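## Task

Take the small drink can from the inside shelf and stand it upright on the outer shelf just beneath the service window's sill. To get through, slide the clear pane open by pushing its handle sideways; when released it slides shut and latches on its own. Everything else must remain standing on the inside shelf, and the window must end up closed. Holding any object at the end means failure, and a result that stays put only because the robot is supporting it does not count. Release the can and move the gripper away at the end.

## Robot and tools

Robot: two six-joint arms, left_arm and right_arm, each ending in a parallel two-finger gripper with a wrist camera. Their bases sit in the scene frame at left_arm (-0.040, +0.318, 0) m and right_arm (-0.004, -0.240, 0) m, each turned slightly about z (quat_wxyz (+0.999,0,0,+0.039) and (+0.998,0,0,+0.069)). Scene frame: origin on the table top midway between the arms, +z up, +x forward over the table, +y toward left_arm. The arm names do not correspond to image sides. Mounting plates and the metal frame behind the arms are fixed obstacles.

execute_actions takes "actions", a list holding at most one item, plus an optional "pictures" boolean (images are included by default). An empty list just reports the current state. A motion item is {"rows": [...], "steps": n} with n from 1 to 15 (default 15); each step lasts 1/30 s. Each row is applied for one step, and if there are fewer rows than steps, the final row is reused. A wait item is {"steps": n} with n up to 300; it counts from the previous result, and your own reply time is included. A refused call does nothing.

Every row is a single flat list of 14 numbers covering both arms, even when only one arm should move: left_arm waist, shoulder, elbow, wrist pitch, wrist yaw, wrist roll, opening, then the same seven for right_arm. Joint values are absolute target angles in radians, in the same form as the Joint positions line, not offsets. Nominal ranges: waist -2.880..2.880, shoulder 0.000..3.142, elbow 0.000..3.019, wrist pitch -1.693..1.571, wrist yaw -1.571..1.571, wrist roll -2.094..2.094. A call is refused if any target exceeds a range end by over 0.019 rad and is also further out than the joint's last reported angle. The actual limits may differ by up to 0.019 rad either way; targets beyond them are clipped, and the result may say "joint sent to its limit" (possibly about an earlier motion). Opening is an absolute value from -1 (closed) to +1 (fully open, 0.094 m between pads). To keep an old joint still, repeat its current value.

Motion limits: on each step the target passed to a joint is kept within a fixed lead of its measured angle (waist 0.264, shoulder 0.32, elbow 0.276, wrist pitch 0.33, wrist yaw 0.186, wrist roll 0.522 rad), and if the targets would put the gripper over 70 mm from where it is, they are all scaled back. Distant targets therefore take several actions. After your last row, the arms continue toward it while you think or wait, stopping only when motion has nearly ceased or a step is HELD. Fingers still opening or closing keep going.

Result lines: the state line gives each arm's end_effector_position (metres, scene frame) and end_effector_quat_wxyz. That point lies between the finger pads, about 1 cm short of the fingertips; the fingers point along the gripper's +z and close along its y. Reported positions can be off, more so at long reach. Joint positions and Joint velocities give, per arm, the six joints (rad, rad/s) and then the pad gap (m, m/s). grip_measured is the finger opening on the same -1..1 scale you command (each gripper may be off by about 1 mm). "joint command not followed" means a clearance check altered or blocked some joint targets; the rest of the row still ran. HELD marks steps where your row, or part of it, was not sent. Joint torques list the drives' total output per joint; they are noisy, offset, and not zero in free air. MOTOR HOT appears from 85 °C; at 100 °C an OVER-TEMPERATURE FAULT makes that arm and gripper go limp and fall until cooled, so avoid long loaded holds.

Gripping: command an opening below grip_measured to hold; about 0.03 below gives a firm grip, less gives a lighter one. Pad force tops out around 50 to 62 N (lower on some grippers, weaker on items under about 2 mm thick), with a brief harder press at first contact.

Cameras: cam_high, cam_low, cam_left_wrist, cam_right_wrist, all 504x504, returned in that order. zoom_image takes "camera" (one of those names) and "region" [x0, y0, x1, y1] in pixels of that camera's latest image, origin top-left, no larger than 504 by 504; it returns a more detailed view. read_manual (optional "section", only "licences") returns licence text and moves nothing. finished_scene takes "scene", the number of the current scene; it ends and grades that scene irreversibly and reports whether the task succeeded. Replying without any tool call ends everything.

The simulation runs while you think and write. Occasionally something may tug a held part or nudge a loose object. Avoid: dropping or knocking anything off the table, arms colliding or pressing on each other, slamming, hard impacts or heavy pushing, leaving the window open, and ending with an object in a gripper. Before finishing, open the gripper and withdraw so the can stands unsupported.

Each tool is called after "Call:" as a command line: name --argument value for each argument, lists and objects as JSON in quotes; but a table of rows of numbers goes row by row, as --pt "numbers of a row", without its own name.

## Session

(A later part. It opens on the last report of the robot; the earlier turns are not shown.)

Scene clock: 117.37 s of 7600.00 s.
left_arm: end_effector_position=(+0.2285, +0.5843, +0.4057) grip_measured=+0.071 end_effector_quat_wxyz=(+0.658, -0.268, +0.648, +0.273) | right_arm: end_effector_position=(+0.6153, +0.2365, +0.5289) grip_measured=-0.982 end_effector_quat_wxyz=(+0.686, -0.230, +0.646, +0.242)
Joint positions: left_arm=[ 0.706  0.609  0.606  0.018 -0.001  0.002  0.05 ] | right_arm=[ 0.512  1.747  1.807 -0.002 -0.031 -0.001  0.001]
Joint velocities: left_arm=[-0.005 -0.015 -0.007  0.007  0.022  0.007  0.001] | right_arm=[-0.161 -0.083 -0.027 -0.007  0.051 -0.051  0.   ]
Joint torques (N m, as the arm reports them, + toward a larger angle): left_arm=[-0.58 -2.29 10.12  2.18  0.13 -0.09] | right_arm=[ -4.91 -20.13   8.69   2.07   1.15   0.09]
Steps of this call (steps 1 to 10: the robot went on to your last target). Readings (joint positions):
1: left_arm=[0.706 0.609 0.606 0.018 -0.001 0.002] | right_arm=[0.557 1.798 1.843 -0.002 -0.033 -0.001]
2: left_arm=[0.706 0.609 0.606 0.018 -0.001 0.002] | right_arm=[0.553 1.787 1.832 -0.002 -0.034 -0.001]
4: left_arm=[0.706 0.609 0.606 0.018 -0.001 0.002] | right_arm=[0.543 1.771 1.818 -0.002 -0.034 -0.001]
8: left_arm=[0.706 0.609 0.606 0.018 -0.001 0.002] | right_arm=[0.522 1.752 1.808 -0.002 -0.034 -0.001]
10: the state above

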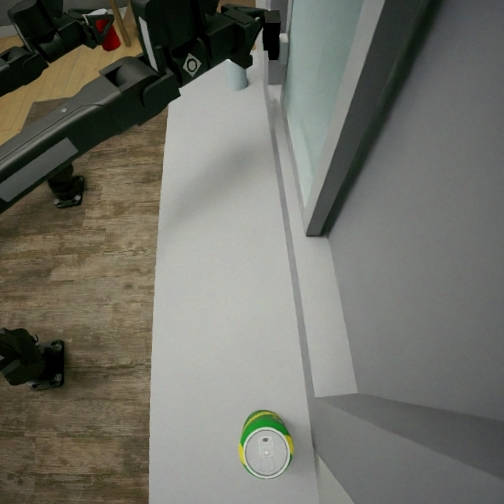

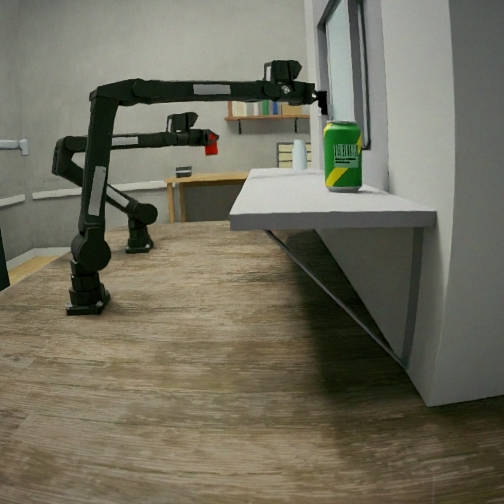

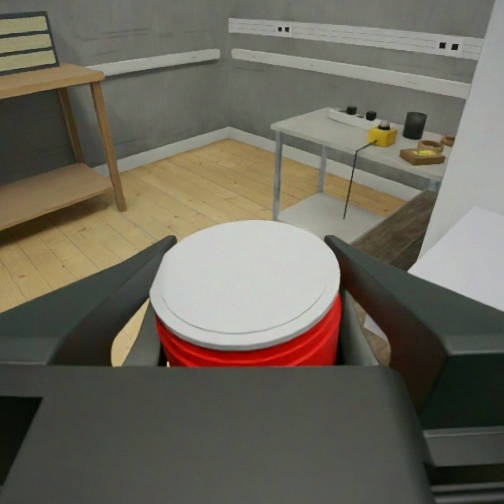

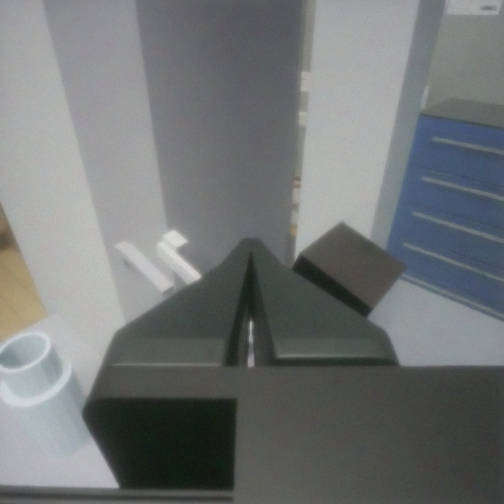

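Call:
execute_actions --actions '[{"rows":[[0.7,0.6,0.62,0.02,0,0,0.035,0.4,1.76,1.72,0,0,0,-1],[0.7,0.6,0.62,0.02,0,0,0.035,0.4,1.76,1.72,0,0,0,-1],[0.7,0.6,0.62,0.02,0,0,0.035,0.4,1.76,1.72,0,0,0,-1],[0.7,0.6,0.62,0.02,0,0,0.035,0.37,1.7,1.66,0,0,0,-1],[0.7,0.6,0.62,0.02,0,0,0.035,0.37,1.7,1.66,0,0,0,-1],[0.7,0.6,0.62,0.02,0,0,0.035,0.37,1.7,1.66,0,0,0,-1],[0.7,0.6,0.62,0.02,0,0,0.035,0.33,1.65,1.61,0,0,0,-1],[0.7,0.6,0.62,0.02,0,0,0.035,0.33,1.65,1.61,0,0,0,-1],[0.7,0.6,0.62,0.02,0,0,0.035,0.33,1.65,1.61,0,0,0,-1],[0.7,0.6,0.62,0.02,0,0,0.035,0.29,1.6,1.56,0,0,0,-1],[0.7,0.6,0.62,0.02,0,0,0.035,0.29,1.6,1.56,0,0,0,-1],[0.7,0.6,0.62,0.02,0,0,0.035,0.29,1.6,1.56,0,0,0,-1],[0.7,0.6,0.62,0.02,0,0,0.035,0.25,1.56,1.51,0,0,0,-1]],"steps":15}]' --pictures false

Call:
execute_actions --actions '[{"steps":25}]' --pictures false

Call:
execute_actions --actions '[{"rows":[[0.7,0.6,0.62,0.02,0,0,0.035,0.22,1.53,1.48,0,0,0,-1],[0.7,0.6,0.62,0.02,0,0,0.035,0.22,1.53,1.48,0,0,0,-1],[0.7,0.6,0.62,0.02,0,0,0.035,0.22,1.53,1.48,0,0,0,-1],[0.7,0.6,0.62,0.02,0,0,0.035,0.18,1.49,1.44,0,0,0,-1],[0.7,0.6,0.62,0.02,0,0,0.035,0.18,1.49,1.44,0,0,0,-1],[0.7,0.6,0.62,0.02,0,0,0.035,0.18,1.49,1.44,0,0,0,-1],[0.7,0.6,0.62,0.02,0,0,0.035,0.14,1.47,1.41,0,0,0,-1]],"steps":15}]' --pictures false

Call:
execute_actions --actions '[{"steps":25}]'

Scene clock: 135.47 s of 7600.00 s.
left_arm: end_effector_position=(+0.2285, +0.5843, +0.4057) grip_measured=+0.071 end_effector_quat_wxyz=(+0.658, -0.268, +0.648, +0.273) | right_arm: end_effector_position=(+0.6191, +0.1196, +0.5011) grip_measured=-0.982 end_effector_quat_wxyz=(+0.680, -0.192, +0.682, +0.189)
Joint positions: left_arm=[ 0.706  0.609  0.606  0.018 -0.001  0.002  0.05 ] | right_arm=[ 0.379  1.576  1.559  0.014 -0.029 -0.002  0.001]
Joint velocities: left_arm=[ 0.005  0.005 -0.002 -0.002 -0.007  0.051  0.001] | right_arm=[-0.259 -0.317 -0.359  0.007 -0.051  0.037 -0.   ]
Joint torques (N m, as the arm reports them, + toward a larger angle): left_arm=[-0.63 -2.2  10.14  2.18  0.14 -0.09] | right_arm=[ -4.43 -17.59   8.74   1.67   1.01   0.05]
Steps of this call (steps 1 to 30: the robot went on to your last target; steps 31 to 90: nothing new was sent; then 14.60 s passed at rest; steps 91 to 105: all 15 steps of this action). Readings (joint positions):
91: left_arm=[0.706 0.609 0.606 0.018 -0.001 0.002] | right_arm=[0.440 1.731 1.795 0.004 -0.009 -0.002]
92: left_arm=[0.706 0.609 0.606 0.018 -0.001 0.002] | right_arm=[0.440 1.723 1.782 0.010 -0.007 -0.004]
94: left_arm=[0.706 0.609 0.606 0.018 -0.001 0.002] | right_arm=[0.436 1.704 1.751 0.013 -0.007 -0.005]
98: left_arm=[0.706 0.609 0.606 0.018 -0.001 0.002] | right_arm=[0.424 1.655 1.658 0.013 -0.021 -0.003]
105: the state above

Scene clock: 136.30 s of 7600.00 s.
left_arm: end_effector_position=(+0.2285, +0.5843, +0.4057) grip_measured=+0.071 end_effector_quat_wxyz=(+0.658, -0.268, +0.648, +0.273) | right_arm: end_effector_position=(+0.6377, +0.0389, +0.5114) grip_measured=-0.982 end_effector_quat_wxyz=(+0.694, -0.147, +0.689, +0.147)
Joint positions: left_arm=[ 0.706  0.609  0.606  0.018 -0.001  0.002  0.05 ] | right_arm=[ 0.27   1.524  1.519  0.011 -0.011 -0.002  0.001]
Joint velocities: left_arm=[-0.005 -0.005 -0.007  0.017 -0.037  0.007 -0.   ] | right_arm=[-0.015 -0.015  0.012 -0.007  0.051 -0.066 -0.001]
Joint torques (N m, as the arm reports them, + toward a larger angle): left_arm=[-0.66 -2.25 10.16  2.19  0.14 -0.1 ] | right_arm=[ -1.9  -15.16   8.79   1.57   0.53   0.05]
Steps of this call (steps 1 to 25: the robot went on to your last target). Readings (joint positions):
1: left_arm=[0.706 0.609 0.606 0.018 -0.001 0.002] | right_arm=[0.370 1.566 1.548 0.014 -0.029 -0.002]
2: left_arm=[0.706 0.609 0.606 0.018 -0.001 0.002] | right_arm=[0.359 1.557 1.538 0.013 -0.029 -0.002]
4: left_arm=[0.706 0.609 0.606 0.018 -0.001 0.002] | right_arm=[0.338 1.541 1.523 0.011 -0.027 -0.002]
8: left_arm=[0.706 0.609 0.606 0.018 -0.001 0.002] | right_arm=[0.300 1.531 1.519 0.010 -0.014 -0.002]
25: the state above

Scene clock: 136.80 s of 7600.00 s.
left_arm: end_effector_position=(+0.2285, +0.5843, +0.4057) grip_measured=+0.071 end_effector_quat_wxyz=(+0.658, -0.268, +0.648, +0.273) | right_arm: end_effector_position=(+0.6214, +0.0057, +0.5052) grip_measured=-0.982 end_effector_quat_wxyz=(+0.690, -0.141, +0.695, +0.142)
Joint positions: left_arm=[ 0.706  0.609  0.606  0.018 -0.001  0.002  0.05 ] | right_arm=[ 0.227  1.452  1.432  0.013 -0.038  0.002  0.001]
Joint velocities: left_arm=[-0.034 -0.005 -0.002 -0.002  0.007 -0.066  0.001] | right_arm=[-0.005  0.005 -0.027 -0.007 -0.022 -0.051 -0.   ]
Joint torques (N m, as the arm reports them, + toward a larger angle): left_arm=[-0.58 -2.28 10.12  2.18  0.14 -0.1 ] | right_arm=[ -5.59 -14.24   7.85   1.66   1.6    0.04]
Steps of this call (steps 1 to 15: all 15 steps of this action). Readings (joint positions):
1: left_arm=[0.706 0.609 0.606 0.018 -0.001 0.002] | right_arm=[0.269 1.523 1.516 0.011 -0.011 -0.002]
2: left_arm=[0.706 0.609 0.606 0.018 -0.001 0.002] | right_arm=[0.269 1.520 1.512 0.011 -0.011 -0.002]
4: left_arm=[0.706 0.609 0.606 0.018 -0.001 0.002] | right_arm=[0.264 1.509 1.498 0.012 -0.012 -0.002]
8: left_arm=[0.706 0.609 0.606 0.018 -0.001 0.002] | right_arm=[0.242 1.468 1.451 0.013 -0.022 -0.001]
15: the state above

Scene clock: 137.63 s of 7600.00 s.
left_arm: end_effector_position=(+0.2285, +0.5843, +0.4057) grip_measured=+0.071 end_effector_quat_wxyz=(+0.658, -0.268, +0.648, +0.273) | right_arm: end_effector_position=(+0.6214, +0.0057, +0.5052) grip_measured=-0.982 end_effector_quat_wxyz=(+0.690, -0.141, +0.695, +0.142)
Joint positions: left_arm=[ 0.706  0.609  0.606  0.018 -0.001  0.002  0.05 ] | right_arm=[ 0.227  1.452  1.432  0.013 -0.038  0.002  0.001]
Joint velocities: left_arm=[-0.005 -0.005  0.002  0.002  0.022  0.022 -0.   ] | right_arm=[-0.024 -0.015  0.002  0.007 -0.051  0.007 -0.002]
Joint torques (N m, as the arm reports them, + toward a larger angle): left_arm=[-0.58 -2.17 10.13  2.17  0.14 -0.09] | right_arm=[ -5.48 -13.76   7.78   1.75   1.6    0.  ]
Steps of this call (steps 1 to 15: the robot went on to your last target; steps 16 to 25: nothing new was sent). Readings (joint positions):
1: left_arm=[0.706 0.609 0.606 0.018 -0.001 0.002] | right_arm=[0.227 1.452 1.432 0.013 -0.038 0.002]
2: left_arm=[0.706 0.609 0.606 0.018 -0.001 0.002] | right_arm=[0.227 1.452 1.432 0.013 -0.038 0.002]
4: left_arm=[0.706 0.609 0.606 0.018 -0.001 0.002] | right_arm=[0.227 1.452 1.432 0.013 -0.038 0.002]
8: left_arm=[0.706 0.609 0.606 0.018 -0.001 0.002] | right_arm=[0.227 1.452 1.432 0.013 -0.038 0.002]
25: the state above
All arms were judged still, so your last target was given up. Only a new action makes them travel on or press farther. Fingers that are still opening or closing keep moving.

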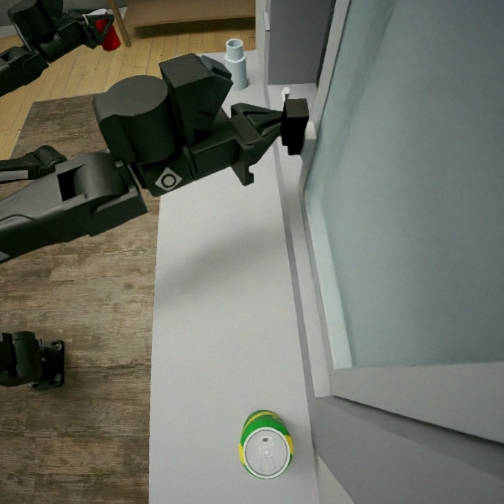

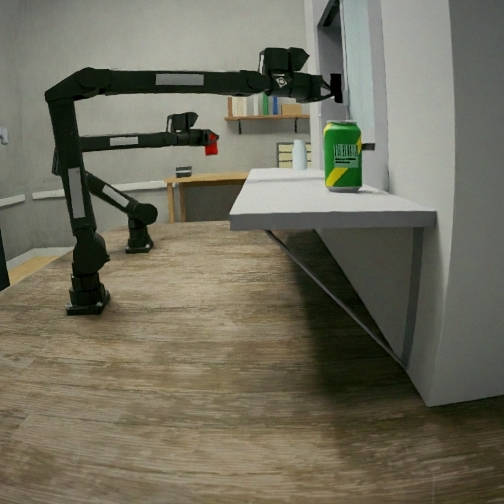

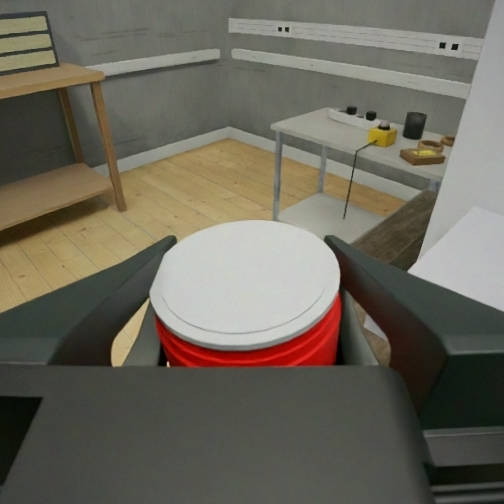

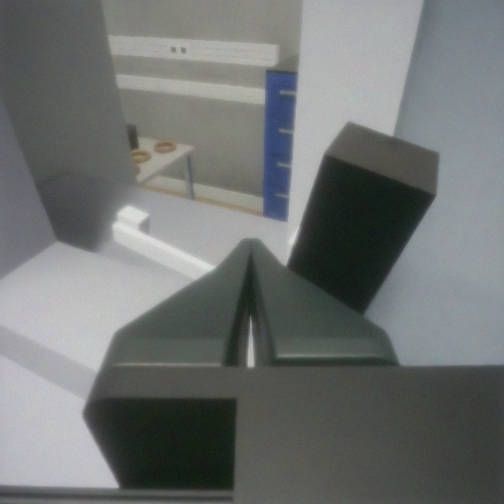

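Call:
execute_actions --actions '[{"rows":[[0.4,0.72,0.85,-0.06,0,0,0.035,0.14,1.47,1.41,0,0,0,-1],[0.4,0.72,0.85,-0.06,0,0,0.035,0.14,1.47,1.41,0,0,0,-1],[0.4,0.72,0.9,-0.06,0,0,0.035,0.14,1.47,1.41,0,0,0,-1],[0.2,0.75,0.92,-0.08,0,0,0.035,0.14,1.47,1.41,0,0,0,-1],[0.2,0.75,0.92,-0.08,0,0,0.035,0.14,1.47,1.41,0,0,0,-1],[0.2,0.75,0.92,-0.08,0,0,0.035,0.14,1.47,1.41,0,0,0,-1],[0,0.75,0.92,-0.08,0,0,0.035,0.14,1.47,1.41,0,0,0,-1],[0,0.75,0.92,-0.08,0,0,0.035,0.14,1.47,1.41,0,0,0,-1],[0,0.75,0.92,-0.08,0,0,0.035,0.14,1.47,1.41,0,0,0,-1],[-0.24,0.8,0.97,-0.08,0,0,0.035,0.14,1.47,1.41,0,0,0,-1]],"steps":15}]' --pictures false

Call:
execute_actions --actions '[{"steps":20}]' --pictures false

Call:
execute_actions --actions '[{"rows":[[-0.24,0.95,1.1,-0.05,0,0,0.035,0.14,1.47,1.41,0,0,0,-1],[-0.24,0.95,1.1,-0.05,0,0,0.035,0.14,1.47,1.41,0,0,0,-1],[-0.24,0.95,1.1,-0.05,0,0,0.035,0.14,1.47,1.41,0,0,0,-1],[-0.24,0.95,1.1,-0.05,0,0,0.035,0.14,1.47,1.41,0,0,0,-1],[-0.24,1.05,1.18,-0.02,0,0,0.035,0.14,1.47,1.41,0,0,0,-1],[-0.24,1.05,1.18,-0.02,0,0,0.035,0.14,1.47,1.41,0,0,0,-1],[-0.24,1.05,1.18,-0.02,0,0,0.035,0.14,1.47,1.41,0,0,0,-1],[-0.24,1.05,1.18,-0.02,0,0,0.035,0.14,1.47,1.41,0,0,0,-1],[-0.24,1.15,1.25,0.02,0,0,0.035,0.14,1.47,1.41,0,0,0,-1]],"steps":15}]' --pictures false

Call:
execute_actions --actions '[{"steps":15}]'

Scene clock: 164.07 s of 7600.00 s.
left_arm: end_effector_position=(+0.3908, +0.3578, +0.4665) grip_measured=+0.071 end_effector_quat_wxyz=(+0.701, -0.033, +0.712, +0.034) | right_arm: end_effector_position=(+0.6214, +0.0057, +0.5052) grip_measured=-0.982 end_effector_quat_wxyz=(+0.690, -0.141, +0.695, +0.142)
Joint positions: left_arm=[ 0.015  0.794  0.852 -0.073 -0.003  0.002  0.05 ] | right_arm=[ 0.227  1.452  1.432  0.013 -0.038  0.002  0.001]
Joint velocities: left_arm=[-1.705  0.171  0.208 -0.007  0.037 -0.022 -0.001] | right_arm=[-0.005 -0.024 -0.012  0.012  0.007  0.037 -0.001]
Joint torques (N m, as the arm reports them, + toward a larger angle): left_arm=[-0.66 -5.09 13.29  2.08  0.16 -0.09] | right_arm=[ -5.52 -14.4    7.93   1.7    1.68   0.02]
Steps of this call (steps 1 to 90: nothing new was sent; then 22.93 s passed at rest; steps 91 to 105: all 15 steps of this action). Readings (joint positions):
91: left_arm=[0.695 0.613 0.613 0.009 -0.007 0.002] | right_arm=[0.227 1.452 1.432 0.013 -0.038 0.002]
92: left_arm=[0.666 0.625 0.629 -0.009 -0.010 0.002] | right_arm=[0.227 1.452 1.432 0.013 -0.038 0.002]
94: left_arm=[0.582 0.662 0.672 -0.031 -0.009 0.002] | right_arm=[0.227 1.452 1.432 0.013 -0.038 0.002]
98: left_arm=[0.392 0.729 0.759 -0.059 -0.006 0.002] | right_arm=[0.227 1.452 1.432 0.013 -0.038 0.002]
105: the state above

Scene clock: 164.73 s of 7600.00 s.
left_arm: end_effector_position=(+0.3897, +0.2434, +0.4967) grip_measured=+0.071 end_effector_quat_wxyz=(+0.713, +0.061, +0.696, -0.061) | right_arm: end_effector_position=(+0.6214, +0.0057, +0.5052) grip_measured=-0.982 end_effector_quat_wxyz=(+0.690, -0.141, +0.695, +0.142)
Joint positions: left_arm=[-0.248  0.81   0.914 -0.081  0.002  0.002  0.05 ] | right_arm=[ 0.227  1.452  1.432  0.013 -0.038  0.002  0.001]
Joint velocities: left_arm=[-0.005 -0.005 -0.012 -0.007  0.007 -0.022 -0.001] | right_arm=[ 0.015 -0.015 -0.007  0.007 -0.007 -0.037  0.001]
Joint torques (N m, as the arm reports them, + toward a larger angle): left_arm=[ 0.29 -5.24 13.24  2.16  0.01 -0.1 ] | right_arm=[ -5.67 -14.31   7.62   1.68   1.71   0.04]
Steps of this call (steps 1 to 20: the robot went on to your last target). Readings (joint positions):
1: left_arm=[-0.043 0.799 0.859 -0.073 -0.003 0.002] | right_arm=[0.227 1.452 1.432 0.013 -0.038 0.002]
2: left_arm=[-0.100 0.803 0.865 -0.075 -0.002 0.002] | right_arm=[0.227 1.452 1.432 0.013 -0.038 0.002]
4: left_arm=[-0.200 0.808 0.879 -0.080 0.002 0.002] | right_arm=[0.227 1.452 1.432 0.013 -0.038 0.002]
8: left_arm=[-0.267 0.810 0.906 -0.081 0.006 0.002] | right_arm=[0.227 1.452 1.432 0.013 -0.038 0.002]
20: the state above

Scene clock: 165.23 s of 7600.00 s.
left_arm: end_effector_position=(+0.5184, +0.2212, +0.5162) grip_measured=+0.071 end_effector_quat_wxyz=(+0.709, +0.061, +0.700, -0.060) | right_arm: end_effector_position=(+0.6214, +0.0057, +0.5052) grip_measured=-0.982 end_effector_quat_wxyz=(+0.690, -0.141, +0.695, +0.142)
Joint positions: left_arm=[-0.248  1.175  1.194 -0.006  0.002  0.002  0.05 ] | right_arm=[ 0.227  1.452  1.432  0.013 -0.038  0.002  0.001]
Joint velocities: left_arm=[-0.005  0.181 -0.002  0.002 -0.037  0.007 -0.001] | right_arm=[-0.015  0.005  0.012  0.012  0.007 -0.022  0.   ]
Joint torques (N m, as the arm reports them, + toward a larger angle): left_arm=[  0.28 -14.34  13.31   3.09   0.01  -0.09] | right_arm=[ -5.45 -14.34   7.74   1.58   1.64   0.02]
Steps of this call (steps 1 to 15: all 15 steps of this action). Readings (joint positions):
1: left_arm=[-0.248 0.819 0.923 -0.081 0.002 0.002] | right_arm=[0.227 1.452 1.432 0.013 -0.038 0.002]
2: left_arm=[-0.248 0.842 0.950 -0.081 0.002 0.002] | right_arm=[0.227 1.452 1.432 0.013 -0.038 0.002]
4: left_arm=[-0.248 0.910 1.019 -0.076 0.002 0.002] | right_arm=[0.227 1.452 1.432 0.013 -0.038 0.002]
8: left_arm=[-0.248 1.040 1.131 -0.043 0.002 0.002] | right_arm=[0.227 1.452 1.432 0.013 -0.038 0.002]
15: the state above

Scene clock: 165.73 s of 7600.00 s.
left_arm: end_effector_position=(+0.5155, +0.2217, +0.5205) grip_measured=+0.071 end_effector_quat_wxyz=(+0.712, +0.061, +0.697, -0.061) | right_arm: end_effector_position=(+0.6214, +0.0057, +0.5052) grip_measured=-0.982 end_effector_quat_wxyz=(+0.690, -0.141, +0.695, +0.142)
Joint positions: left_arm=[-0.248  1.167  1.194 -0.006  0.002  0.002  0.05 ] | right_arm=[ 0.227  1.452  1.432  0.013 -0.038  0.002  0.001]
Joint velocities: left_arm=[-0.015 -0.005  0.002 -0.017 -0.037 -0.051 -0.002] | right_arm=[-0.005  0.005 -0.002 -0.022 -0.007  0.022 -0.001]
Joint torques (N m, as the arm reports them, + toward a larger angle): left_arm=[  0.25 -12.46  13.26   2.99   0.01  -0.1 ] | right_arm=[ -6.45 -14.56   7.94   1.78   1.61   0.02]
Steps of this call (steps 1 to 15: the robot went on to your last target). Readings (joint positions):
1: left_arm=[-0.248 1.179 1.194 -0.006 0.002 0.002] | right_arm=[0.227 1.452 1.432 0.013 -0.038 0.002]
2: left_arm=[-0.248 1.180 1.194 -0.006 0.002 0.002] | right_arm=[0.227 1.452 1.432 0.013 -0.038 0.002]
4: left_arm=[-0.248 1.178 1.194 -0.006 0.002 0.002] | right_arm=[0.227 1.452 1.432 0.013 -0.038 0.002]
8: left_arm=[-0.248 1.170 1.194 -0.006 0.002 0.002] | right_arm=[0.227 1.452 1.432 0.013 -0.038 0.002]
15: the state above
All arms were judged still, so your last target was given up. Only a new action makes them travel on or press farther. Fingers that are still opening or closing keep moving.

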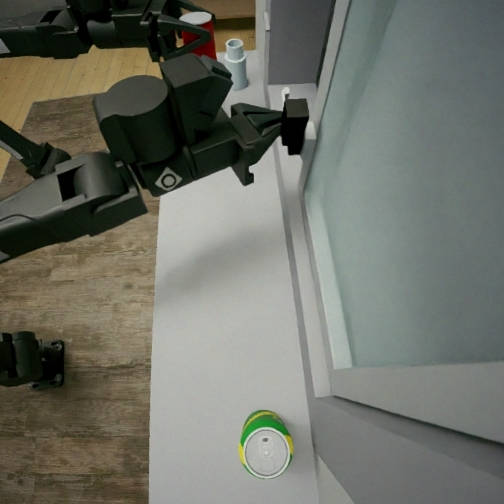

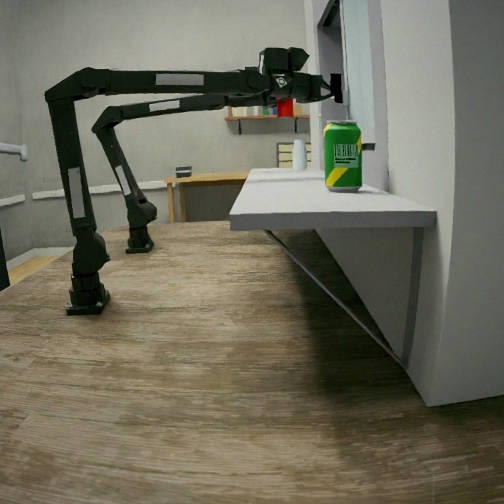

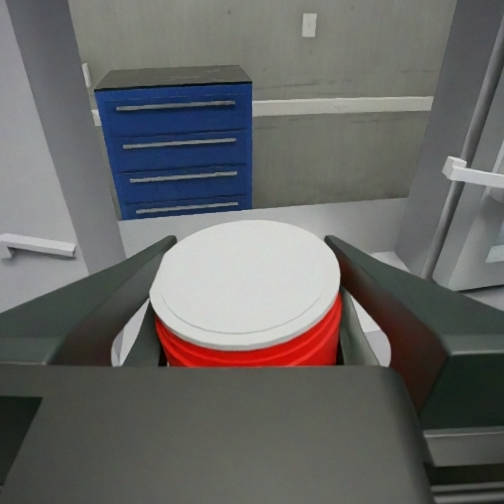

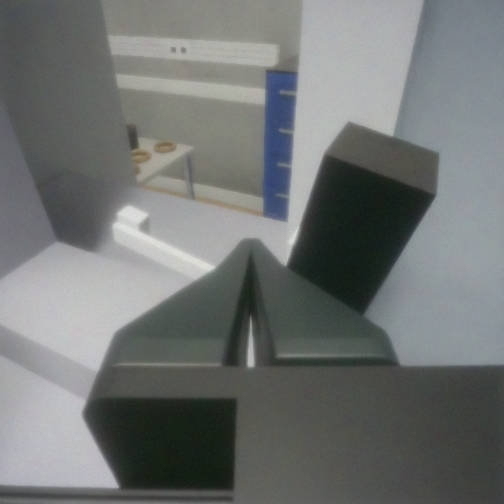

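Clear. Extend through.

Call:
execute_actions --actions '[{"rows":[[-0.245,1.3,1.36,0.03,0,0,0.035,0.14,1.47,1.41,0,0,0,-1],[-0.245,1.3,1.36,0.03,0,0,0.035,0.14,1.47,1.41,0,0,0,-1],[-0.245,1.3,1.36,0.03,0,0,0.035,0.14,1.47,1.41,0,0,0,-1],[-0.245,1.43,1.49,0.03,0,0,0.035,0.14,1.47,1.41,0,0,0,-1],[-0.245,1.43,1.49,0.03,0,0,0.035,0.14,1.47,1.41,0,0,0,-1],[-0.245,1.43,1.49,0.03,0,0,0.035,0.14,1.47,1.41,0,0,0,-1],[-0.245,1.56,1.62,0.03,0,0,0.035,0.14,1.47,1.41,0,0,0,-1],[-0.245,1.56,1.62,0.03,0,0,0.035,0.14,1.47,1.41,0,0,0,-1],[-0.245,1.56,1.62,0.03,0,0,0.035,0.14,1.47,1.41,0,0,0,-1],[-0.245,1.68,1.76,0.03,0,0,0.035,0.14,1.47,1.41,0,0,0,-1]],"steps":15}]' --pictures false

Call:
execute_actions --actions '[{"rows":[[-0.245,1.68,1.78,0.02,0,0,0.035,0.14,1.47,1.41,0,0,0,-1],[-0.245,1.68,1.78,0.02,0,0,0.035,0.14,1.47,1.41,0,0,0,-1],[-0.245,1.68,1.78,0.02,0,0,0.035,0.14,1.47,1.41,0,0,0,-1],[-0.245,1.8,1.93,0,0,0,0.035,0.14,1.47,1.41,0,0,0,-1],[-0.245,1.8,1.93,0,0,0,0.035,0.14,1.47,1.41,0,0,0,-1],[-0.245,1.8,1.93,0,0,0,0.035,0.14,1.47,1.41,0,0,0,-1],[-0.245,1.8,1.93,0,0,0,0.035,0.14,1.47,1.41,0,0,0,-1],[-0.245,1.9,2.06,-0.04,0,0,0.035,0.14,1.47,1.41,0,0,0,-1],[-0.245,1.9,2.06,-0.04,0,0,0.035,0.14,1.47,1.41,0,0,0,-1],[-0.245,1.9,2.06,-0.04,0,0,0.035,0.14,1.47,1.41,0,0,0,-1],[-0.245,1.9,2.06,-0.04,0,0,0.035,0.14,1.47,1.41,0,0,0,-1],[-0.245,1.99,2.2,-0.08,0,0,0.035,0.14,1.47,1.41,0,0,0,-1]],"steps":15}]' --pictures false

Call:
execute_actions --actions '[{"steps":20}]'

Scene clock: 190.47 s of 7600.00 s.
left_arm: end_effector_position=(+0.7185, +0.1868, +0.5002) grip_measured=+0.071 end_effector_quat_wxyz=(+0.710, +0.061, +0.699, -0.061) | right_arm: end_effector_position=(+0.6214, +0.0057, +0.5052) grip_measured=-0.982 end_effector_quat_wxyz=(+0.690, -0.141, +0.695, +0.142)
Joint positions: left_arm=[-0.248  1.709  1.71   0.015  0.002  0.002  0.05 ] | right_arm=[ 0.227  1.452  1.432  0.013 -0.038  0.002  0.001]
Joint velocities: left_arm=[-0.005  0.425 -0.007 -0.061 -0.022 -0.007  0.   ] | right_arm=[-0.015 -0.024  0.017 -0.027 -0.022 -0.037 -0.   ]
Joint torques (N m, as the arm reports them, + toward a larger angle): left_arm=[ -0.13 -26.72  12.87   2.75   0.02  -0.1 ] | right_arm=[ -4.51 -14.53   7.79   1.89   1.66  -0.01]
Steps of this call (steps 1 to 90: nothing new was sent; then 21.23 s passed at rest; steps 91 to 105: all 15 steps of this action). Readings (joint positions):
91: left_arm=[-0.248 1.177 1.203 -0.006 0.002 0.002] | right_arm=[0.227 1.452 1.432 0.013 -0.038 0.002]
92: left_arm=[-0.248 1.197 1.230 -0.006 0.002 0.002] | right_arm=[0.227 1.452 1.432 0.013 -0.038 0.002]
94: left_arm=[-0.248 1.263 1.303 0.001 0.002 0.002] | right_arm=[0.227 1.452 1.432 0.013 -0.038 0.002]
98: left_arm=[-0.248 1.446 1.498 0.010 0.002 0.002] | right_arm=[0.227 1.452 1.432 0.013 -0.038 0.002]
105: the state above

Scene clock: 190.97 s of 7600.00 s.
left_arm: end_effector_position=(+0.7957, +0.1735, +0.5533) grip_measured=+0.071 end_effector_quat_wxyz=(+0.745, +0.058, +0.662, -0.063) | right_arm: end_effector_position=(+0.6214, +0.0057, +0.5052) grip_measured=-0.982 end_effector_quat_wxyz=(+0.690, -0.141, +0.695, +0.142)
Joint positions: left_arm=[-0.248  1.958  2.14  -0.065  0.002  0.002  0.05 ] | right_arm=[ 0.227  1.452  1.432  0.013 -0.038  0.002  0.001]
Joint velocities: left_arm=[ 0.005  0.357  0.447 -0.037  0.081  0.051 -0.001] | right_arm=[ 0.005  0.005 -0.002  0.002 -0.007  0.007 -0.   ]
Joint torques (N m, as the arm reports them, + toward a larger angle): left_arm=[  0.17 -24.56  11.2    1.68   0.01  -0.1 ] | right_arm=[ -5.88 -14.56   7.72   1.49   1.69  -0.02]
Steps of this call (steps 1 to 15: all 15 steps of this action). Readings (joint positions):
1: left_arm=[-0.248 1.723 1.710 0.012 0.002 0.002] | right_arm=[0.227 1.452 1.432 0.013 -0.038 0.002]
2: left_arm=[-0.248 1.731 1.710 0.011 0.002 0.002] | right_arm=[0.227 1.452 1.432 0.013 -0.038 0.002]
4: left_arm=[-0.248 1.745 1.722 0.001 0.002 0.002] | right_arm=[0.227 1.452 1.432 0.013 -0.038 0.002]
8: left_arm=[-0.248 1.815 1.870 -0.015 0.002 0.002] | right_arm=[0.227 1.452 1.432 0.013 -0.038 0.002]
15: the state above

Scene clock: 191.63 s of 7600.00 s.
left_arm: end_effector_position=(+0.8112, +0.1708, +0.5217) grip_measured=+0.071 end_effector_quat_wxyz=(+0.728, +0.059, +0.680, -0.062) | right_arm: end_effector_position=(+0.6214, +0.0057, +0.5052) grip_measured=-0.982 end_effector_quat_wxyz=(+0.690, -0.141, +0.695, +0.142)
Joint positions: left_arm=[-0.248  1.998  2.15  -0.083  0.002  0.002  0.05 ] | right_arm=[ 0.227  1.452  1.432  0.013 -0.038  0.002  0.001]
Joint velocities: left_arm=[-0.005 -0.015 -0.007 -0.007 -0.037  0.022  0.   ] | right_arm=[ 0.015  0.005 -0.017 -0.007  0.037 -0.022  0.001]
Joint torques (N m, as the arm reports them, + toward a larger angle): left_arm=[ -0.07 -26.83  12.75   2.17   0.01  -0.1 ] | right_arm=[ -5.75 -13.86   7.76   1.51   1.69   0.  ]
Steps of this call (steps 1 to 20: the robot went on to your last target). Readings (joint positions):
1: left_arm=[-0.248 1.967 2.149 -0.067 0.002 0.002] | right_arm=[0.227 1.452 1.432 0.013 -0.038 0.002]
2: left_arm=[-0.248 1.972 2.150 -0.069 0.002 0.002] | right_arm=[0.227 1.452 1.432 0.013 -0.038 0.002]
4: left_arm=[-0.248 1.982 2.150 -0.077 0.002 0.002] | right_arm=[0.227 1.452 1.432 0.013 -0.038 0.002]
8: left_arm=[-0.248 1.996 2.150 -0.082 0.002 0.002] | right_arm=[0.227 1.452 1.432 0.013 -0.038 0.002]
20: the state above

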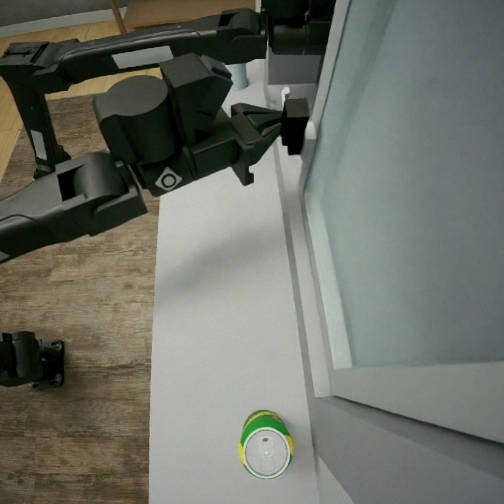

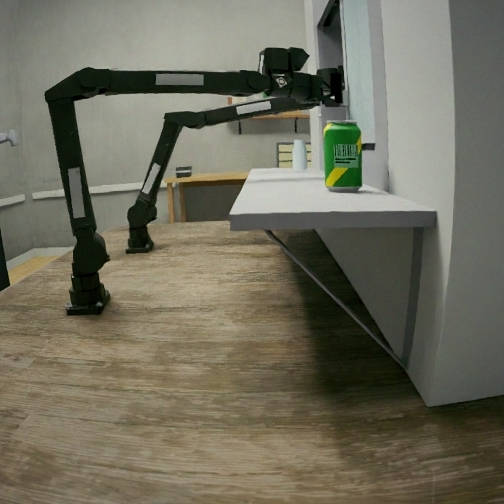

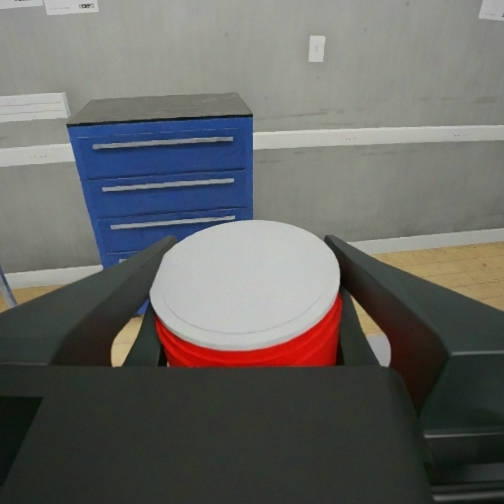

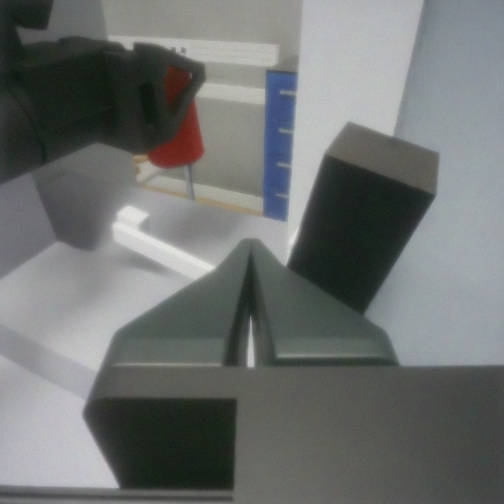

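Call:
execute_actions --actions '[{"rows":[[-0.245,1.99,2.13,-0.06,0,0,0.035,0.14,1.47,1.41,0,0,0,-1],[-0.245,1.99,2.13,-0.06,0,0,0.035,0.14,1.47,1.41,0,0,0,-1],[-0.245,1.99,2.13,-0.06,0,0,0.035,0.14,1.47,1.41,0,0,0,-1],[-0.245,1.99,2.08,0.0,0,0,0.035,0.14,1.47,1.41,0,0,0,-1],[-0.245,1.99,2.08,0.0,0,0,0.035,0.14,1.47,1.41,0,0,0,-1],[-0.245,1.99,2.08,0.0,0,0,0.035,0.14,1.47,1.41,0,0,0,-1],[-0.245,1.99,2.02,0.05,0,0,0.035,0.14,1.47,1.41,0,0,0,-1],[-0.245,1.99,2.02,0.05,0,0,0.035,0.14,1.47,1.41,0,0,0,-1],[-0.245,1.99,2.02,0.05,0,0,0.035,0.14,1.47,1.41,0,0,0,-1],[-0.245,1.99,1.97,0.1,0,0,0.035,0.14,1.47,1.41,0,0,0,-1],[-0.245,1.99,1.97,0.1,0,0,0.035,0.14,1.47,1.41,0,0,0,-1],[-0.245,1.99,1.97,0.1,0,0,0.035,0.14,1.47,1.41,0,0,0,-1],[-0.245,1.99,1.92,0.15,0,0,0.035,0.14,1.47,1.41,0,0,0,-1]],"steps":15}]' --pictures false

Call:
execute_actions --actions '[{"steps":20}]'

Scene clock: 210.03 s of 7600.00 s.
left_arm: end_effector_position=(+0.8143, +0.1703, +0.4257) grip_measured=+0.071 end_effector_quat_wxyz=(+0.714, +0.060, +0.695, -0.061) | right_arm: end_effector_position=(+0.6214, +0.0057, +0.5052) grip_measured=-0.982 end_effector_quat_wxyz=(+0.690, -0.141, +0.695, +0.142)
Joint positions: left_arm=[-0.248  1.995  1.921  0.102  0.002  0.002  0.05 ] | right_arm=[ 0.227  1.452  1.432  0.013 -0.038  0.002  0.001]
Joint velocities: left_arm=[ 0.005  0.044 -0.418  0.242  0.051 -0.022  0.   ] | right_arm=[-0.005 -0.034 -0.017 -0.002 -0.007 -0.022 -0.   ]
Joint torques (N m, as the arm reports them, + toward a larger angle): left_arm=[ -0.04 -27.17  10.84   3.13   0.01  -0.1 ] | right_arm=[ -6.34 -14.28   7.99   1.56   1.58   0.03]
Steps of this call (steps 1 to 15: the robot went on to your last target; steps 16 to 90: nothing new was sent; then 14.90 s passed at rest; steps 91 to 105: all 15 steps of this action). Readings (joint positions):
91: left_arm=[-0.248 1.998 2.146 -0.082 0.002 0.002] | right_arm=[0.227 1.452 1.432 0.013 -0.038 0.002]
92: left_arm=[-0.248 1.996 2.140 -0.081 0.002 0.002] | right_arm=[0.227 1.452 1.432 0.013 -0.038 0.002]
94: left_arm=[-0.248 1.995 2.123 -0.070 0.002 0.002] | right_arm=[0.227 1.452 1.432 0.013 -0.038 0.002]
98: left_arm=[-0.248 1.991 2.050 -0.002 0.002 0.002] | right_arm=[0.227 1.452 1.432 0.013 -0.038 0.002]
105: the state above

Scene clock: 210.70 s of 7600.00 s.
left_arm: end_effector_position=(+0.8164, +0.1700, +0.4101) grip_measured=+0.071 end_effector_quat_wxyz=(+0.711, +0.061, +0.698, -0.061) | right_arm: end_effector_position=(+0.6214, +0.0057, +0.5052) grip_measured=-0.982 end_effector_quat_wxyz=(+0.690, -0.141, +0.695, +0.142)
Joint positions: left_arm=[-0.248  2.005  1.901  0.123  0.002  0.002  0.05 ] | right_arm=[ 0.227  1.452  1.432  0.013 -0.038  0.002  0.001]
Joint velocities: left_arm=[ 0.005 -0.015  0.022  0.012  0.022 -0.081  0.   ] | right_arm=[-0.005  0.015 -0.017  0.007 -0.007 -0.066  0.   ]
Joint torques (N m, as the arm reports them, + toward a larger angle): left_arm=[ -0.03 -28.04  10.49   3.04   0.02  -0.09] | right_arm=[ -6.15 -13.25   7.9    1.7    1.63   0.  ]
Steps of this call (steps 1 to 20: the robot went on to your last target). Readings (joint positions):
1: left_arm=[-0.248 1.998 1.910 0.107 0.002 0.002] | right_arm=[0.227 1.452 1.432 0.013 -0.038 0.002]
2: left_arm=[-0.248 2.000 1.905 0.110 0.002 0.002] | right_arm=[0.227 1.452 1.432 0.013 -0.038 0.002]
4: left_arm=[-0.248 2.004 1.901 0.112 0.002 0.002] | right_arm=[0.227 1.452 1.432 0.013 -0.038 0.002]
8: left_arm=[-0.248 2.005 1.901 0.120 0.002 0.002] | right_arm=[0.227 1.452 1.432 0.013 -0.038 0.002]
20: the state above

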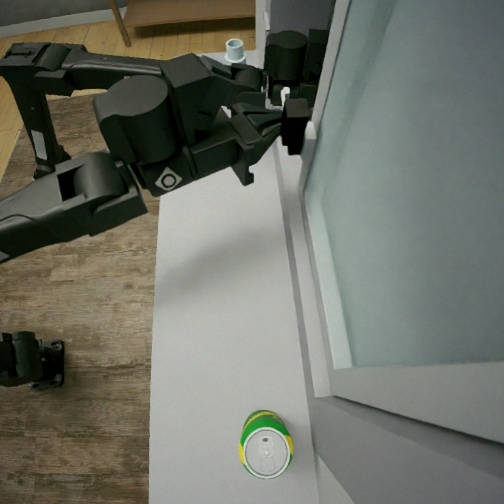

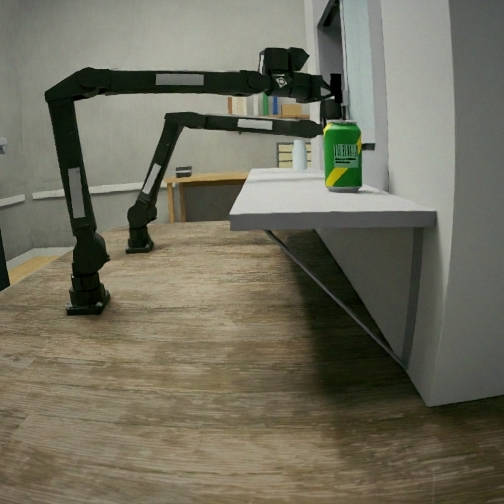

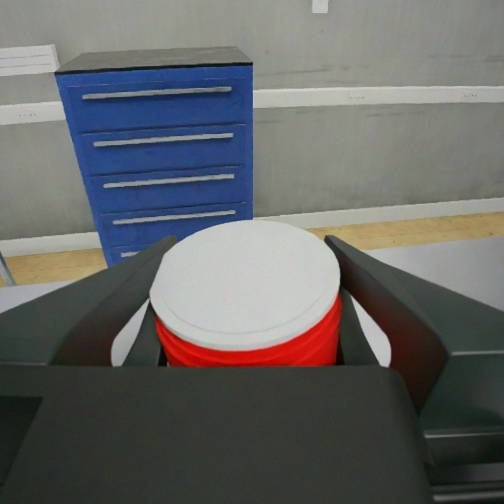

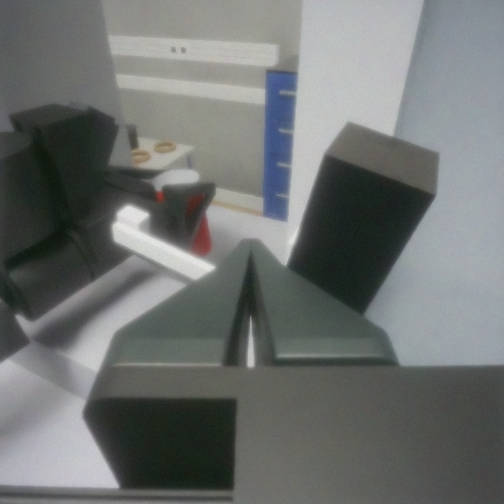

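Call:
execute_actions --actions '[{"rows":[[-0.245,1.99,1.89,0.17,0,0,0.035,0.14,1.47,1.41,0,0,0,-1],[-0.245,1.99,1.89,0.17,0,0,0.035,0.14,1.47,1.41,0,0,0,-1],[-0.245,1.99,1.89,0.17,0,0,0.035,0.14,1.47,1.41,0,0,0,-1],[-0.245,1.99,1.89,0.17,0,0,0.035,0.14,1.47,1.41,0,0,0,-1],[-0.245,1.99,1.89,0.17,0,0,0.035,0.14,1.47,1.41,0,0,0,-1],[-0.245,1.99,1.86,0.2,0,0,0.035,0.14,1.47,1.41,0,0,0,-1]],"steps":15}]' --pictures false

Call:
execute_actions --actions '[{"steps":15}]'

Scene clock: 220.83 s of 7600.00 s.
left_arm: end_effector_position=(+0.8133, +0.1705, +0.3893) grip_measured=+0.071 end_effector_quat_wxyz=(+0.709, +0.061, +0.700, -0.061) | right_arm: end_effector_position=(+0.6214, +0.0057, +0.5052) grip_measured=-0.982 end_effector_quat_wxyz=(+0.690, -0.141, +0.695, +0.142)
Joint positions: left_arm=[-0.248  2.003  1.847  0.17   0.002  0.002  0.05 ] | right_arm=[ 0.227  1.452  1.432  0.013 -0.038  0.002  0.001]
Joint velocities: left_arm=[ 0.005 -0.005  0.007  0.022  0.051  0.066 -0.   ] | right_arm=[ 0.005 -0.005  0.017 -0.012  0.037 -0.022  0.001]
Joint torques (N m, as the arm reports them, + toward a larger angle): left_arm=[ -0.07 -27.55   9.99   3.03   0.01  -0.09] | right_arm=[ -5.14 -15.29   8.07   1.5    1.64  -0.09]
Steps of this call (steps 1 to 15: the robot went on to your last target; steps 16 to 90: nothing new was sent; then 6.63 s passed at rest; steps 91 to 105: all 15 steps of this action). Readings (joint positions):
91: left_arm=[-0.248 2.005 1.898 0.127 0.002 0.002] | right_arm=[0.227 1.452 1.432 0.013 -0.038 0.002]
92: left_arm=[-0.248 2.004 1.894 0.134 0.002 0.002] | right_arm=[0.227 1.452 1.432 0.013 -0.038 0.002]
94: left_arm=[-0.248 2.004 1.887 0.141 0.002 0.002] | right_arm=[0.227 1.452 1.432 0.013 -0.038 0.002]
98: left_arm=[-0.248 2.003 1.863 0.165 0.002 0.002] | right_arm=[0.227 1.452 1.432 0.013 -0.038 0.002]
105: the state above

Scene clock: 221.33 s of 7600.00 s.
left_arm: end_effector_position=(+0.8133, +0.1705, +0.3899) grip_measured=+0.071 end_effector_quat_wxyz=(+0.710, +0.061, +0.699, -0.061) | right_arm: end_effector_position=(+0.6214, +0.0057, +0.5052) grip_measured=-0.982 end_effector_quat_wxyz=(+0.690, -0.141, +0.695, +0.142)
Joint positions: left_arm=[-0.248  2.003  1.847  0.172  0.002  0.002  0.05 ] | right_arm=[ 0.227  1.452  1.432  0.013 -0.038  0.002  0.001]
Joint velocities: left_arm=[-0.015  0.015 -0.027 -0.007 -0.037 -0.022  0.   ] | right_arm=[ 0.005 -0.005 -0.007 -0.017 -0.007 -0.037 -0.   ]
Joint torques (N m, as the arm reports them, + toward a larger angle): left_arm=[ -0.04 -27.32  10.     3.09   0.01  -0.09] | right_arm=[ -5.31 -15.04   7.89   1.72   1.62   0.11]
Steps of this call (steps 1 to 15: the robot went on to your last target). Readings (joint positions):
1: left_arm=[-0.248 2.003 1.847 0.171 0.002 0.002] | right_arm=[0.227 1.452 1.432 0.013 -0.038 0.002]
2: left_arm=[-0.248 2.003 1.847 0.172 0.002 0.002] | right_arm=[0.227 1.452 1.432 0.013 -0.038 0.002]
4: left_arm=[-0.248 2.003 1.847 0.172 0.002 0.002] | right_arm=[0.227 1.452 1.432 0.013 -0.038 0.002]
8: left_arm=[-0.248 2.003 1.847 0.172 0.002 0.002] | right_arm=[0.227 1.452 1.432 0.013 -0.038 0.002]
15: the state above
All arms were judged still, so your last target was given up. Only a new action makes them travel on or press farther. Fingers that are still opening or closing keep moving.

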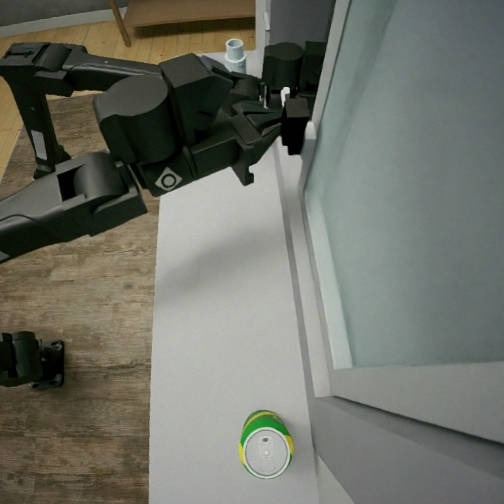

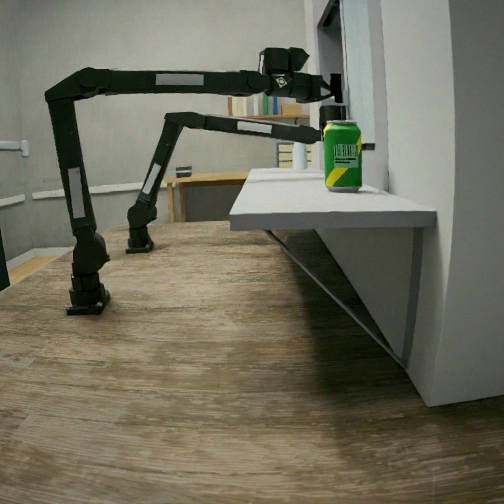

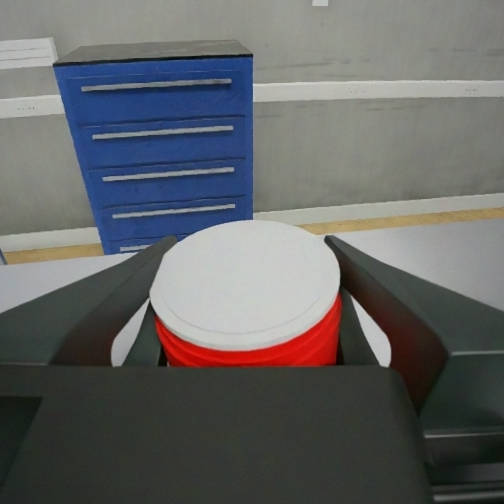

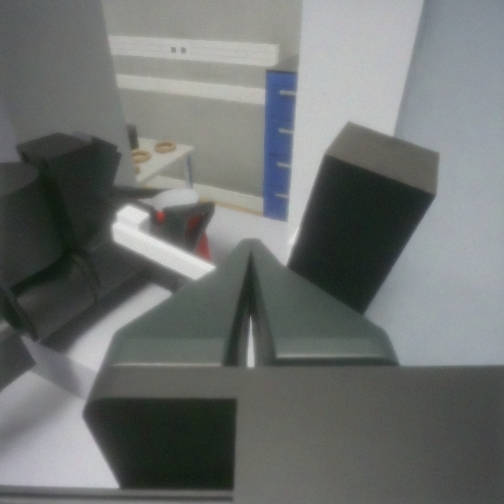

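Lower a bit more, keeping q4 so it pitches slightly down.

Call:
execute_actions --actions '[{"rows":[[-0.245,1.99,1.84,0.21,0,0,0.035,0.14,1.47,1.41,0,0,0,-1],[-0.245,1.99,1.84,0.21,0,0,0.035,0.14,1.47,1.41,0,0,0,-1],[-0.245,1.99,1.84,0.21,0,0,0.035,0.14,1.47,1.41,0,0,0,-1],[-0.245,1.99,1.84,0.21,0,0,0.035,0.14,1.47,1.41,0,0,0,-1],[-0.245,1.99,1.84,0.21,0,0,0.035,0.14,1.47,1.41,0,0,0,-1],[-0.245,1.99,1.825,0.21,0,0,0.035,0.14,1.47,1.41,0,0,0,-1]],"steps":15}]' --pictures false

Call:
execute_actions --actions '[{"steps":15}]' --pictures false

Scene clock: 229.83 s of 7600.00 s.
left_arm: end_effector_position=(+0.8115, +0.1709, +0.3759) grip_measured=+0.071 end_effector_quat_wxyz=(+0.705, +0.060, +0.704, -0.061) | right_arm: end_effector_position=(+0.6214, +0.0057, +0.5052) grip_measured=-0.982 end_effector_quat_wxyz=(+0.690, -0.141, +0.695, +0.142)
Joint positions: left_arm=[-0.248  2.003  1.819  0.186  0.001 -0.     0.05 ] | right_arm=[ 0.227  1.452  1.432  0.013 -0.038  0.002  0.001]
Joint velocities: left_arm=[-0.005 -0.005 -0.002  0.007  0.051  0.037  0.   ] | right_arm=[ 0.005 -0.005 -0.002  0.027  0.007 -0.007 -0.   ]
Joint torques (N m, as the arm reports them, + toward a larger angle): left_arm=[  0.14 -27.49   9.45   3.03   0.04  -0.08] | right_arm=[ -5.92 -14.64   7.77   1.79   1.66   0.07]
Steps of this call (steps 1 to 90: nothing new was sent; then 5.00 s passed at rest; steps 91 to 105: all 15 steps of this action). Readings (joint positions):
91: left_arm=[-0.248 2.003 1.845 0.175 0.002 0.002] | right_arm=[0.227 1.452 1.432 0.013 -0.038 0.002]
92: left_arm=[-0.248 2.003 1.842 0.179 0.002 0.002] | right_arm=[0.227 1.452 1.432 0.013 -0.038 0.002]
94: left_arm=[-0.248 2.003 1.836 0.182 0.002 0.002] | right_arm=[0.227 1.452 1.432 0.013 -0.038 0.002]
98: left_arm=[-0.248 2.003 1.823 0.184 0.002 0.002] | right_arm=[0.227 1.452 1.432 0.013 -0.038 0.002]
105: the state above

Scene clock: 230.33 s of 7600.00 s.
left_arm: end_effector_position=(+0.8115, +0.1709, +0.3759) grip_measured=+0.071 end_effector_quat_wxyz=(+0.705, +0.060, +0.704, -0.061) | right_arm: end_effector_position=(+0.6214, +0.0057, +0.5052) grip_measured=-0.982 end_effector_quat_wxyz=(+0.690, -0.141, +0.695, +0.142)
Joint positions: left_arm=[-0.248  2.003  1.819  0.186  0.001 -0.     0.05 ] | right_arm=[ 0.227  1.452  1.432  0.013 -0.038  0.002  0.001]
Joint velocities: left_arm=[-0.005 -0.005 -0.007  0.022 -0.007 -0.022 -0.001] | right_arm=[ 0.005  0.005 -0.012 -0.007 -0.037 -0.037  0.002]
Joint torques (N m, as the arm reports them, + toward a larger angle): left_arm=[ -0.1  -27.47   9.45   2.96   0.04  -0.08] | right_arm=[ -6.31 -13.7    8.01   1.52   1.68  -0.03]
Steps of this call (steps 1 to 15: the robot went on to your last target). Readings (joint positions):
1: left_arm=[-0.248 2.003 1.819 0.186 0.001 -0.000] | right_arm=[0.227 1.452 1.432 0.013 -0.038 0.002]
2: left_arm=[-0.248 2.003 1.819 0.186 0.001 -0.000] | right_arm=[0.227 1.452 1.432 0.013 -0.038 0.002]
4: left_arm=[-0.248 2.003 1.819 0.186 0.001 -0.000] | right_arm=[0.227 1.452 1.432 0.013 -0.038 0.002]
8: left_arm=[-0.248 2.003 1.819 0.186 0.001 -0.000] | right_arm=[0.227 1.452 1.432 0.013 -0.038 0.002]
15: the state above
All arms were judged still, so your last target was given up. Only a new action makes them travel on or press farther. Fingers that are still opening or closing keep moving.

Call:
execute_actions --actions '[{"rows":[[-0.245,1.99,1.825,0.13,0,0,0.035,0.14,1.47,1.41,0,0,0,-1]],"steps":15}]'

Scene clock: 237.53 s of 7600.00 s.
left_arm: end_effector_position=(+0.8095, +0.1713, +0.3722) grip_measured=+0.071 end_effector_quat_wxyz=(+0.693, +0.061, +0.716, -0.060) | right_arm: end_effector_position=(+0.6214, +0.0057, +0.5052) grip_measured=-0.982 end_effector_quat_wxyz=(+0.690, -0.141, +0.695, +0.142)
Joint positions: left_arm=[-0.248  1.995  1.819  0.143  0.001 -0.001  0.05 ] | right_arm=[ 0.227  1.452  1.432  0.013 -0.038  0.002  0.001]
Joint velocities: left_arm=[-0.024  0.005 -0.027 -0.002  0.022 -0.037  0.001] | right_arm=[ 0.015 -0.015 -0.002 -0.012 -0.125 -0.007  0.001]
Joint torques (N m, as the arm reports them, + toward a larger angle): left_arm=[ -0.1  -26.52   9.45   1.67   0.03  -0.06] | right_arm=[ -5.81 -13.93   7.82   1.86   1.65   0.02]
Steps of this call (steps 1 to 90: nothing new was sent; then 3.70 s passed at rest; steps 91 to 105: all 15 steps of this action). Readings (joint positions):
91: left_arm=[-0.248 2.003 1.819 0.178 0.001 -0.001] | right_arm=[0.227 1.452 1.432 0.013 -0.038 0.002]
92: left_arm=[-0.248 2.001 1.819 0.166 0.001 -0.001] | right_arm=[0.227 1.452 1.432 0.013 -0.038 0.002]
94: left_arm=[-0.248 1.996 1.819 0.149 0.001 -0.001] | right_arm=[0.227 1.452 1.432 0.013 -0.038 0.002]
98: left_arm=[-0.248 1.995 1.819 0.143 0.001 -0.001] | right_arm=[0.227 1.452 1.432 0.013 -0.038 0.002]
105: the state above

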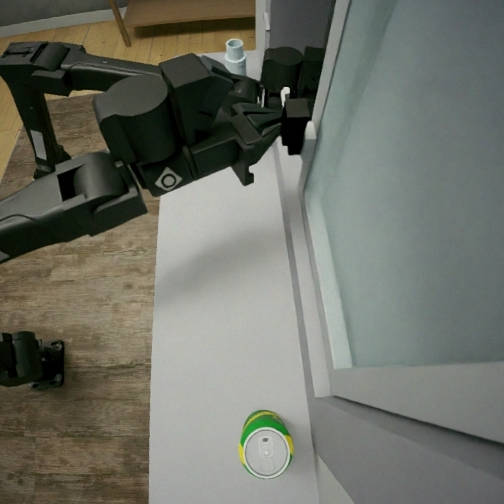

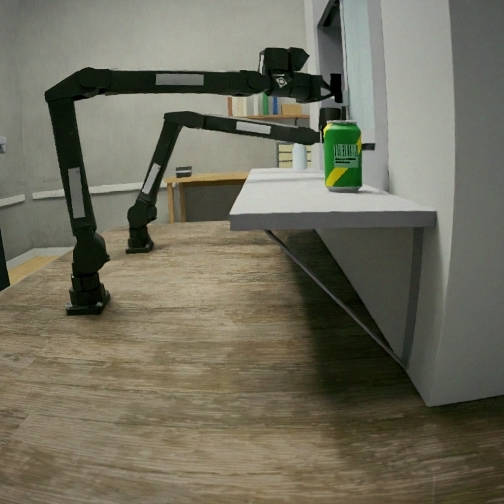

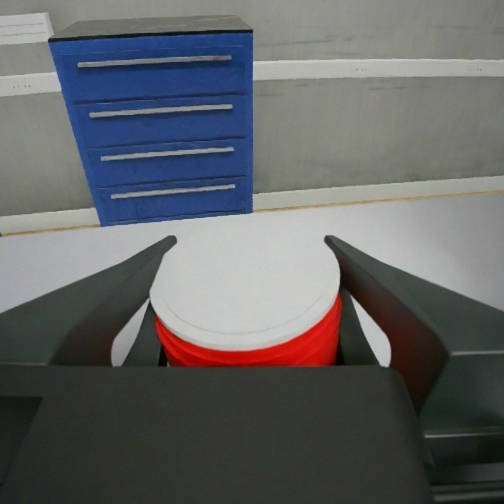

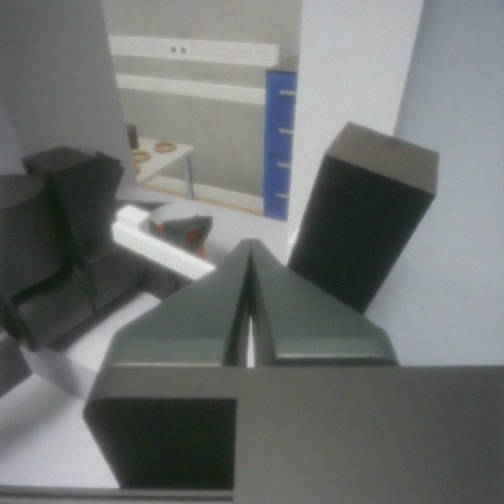

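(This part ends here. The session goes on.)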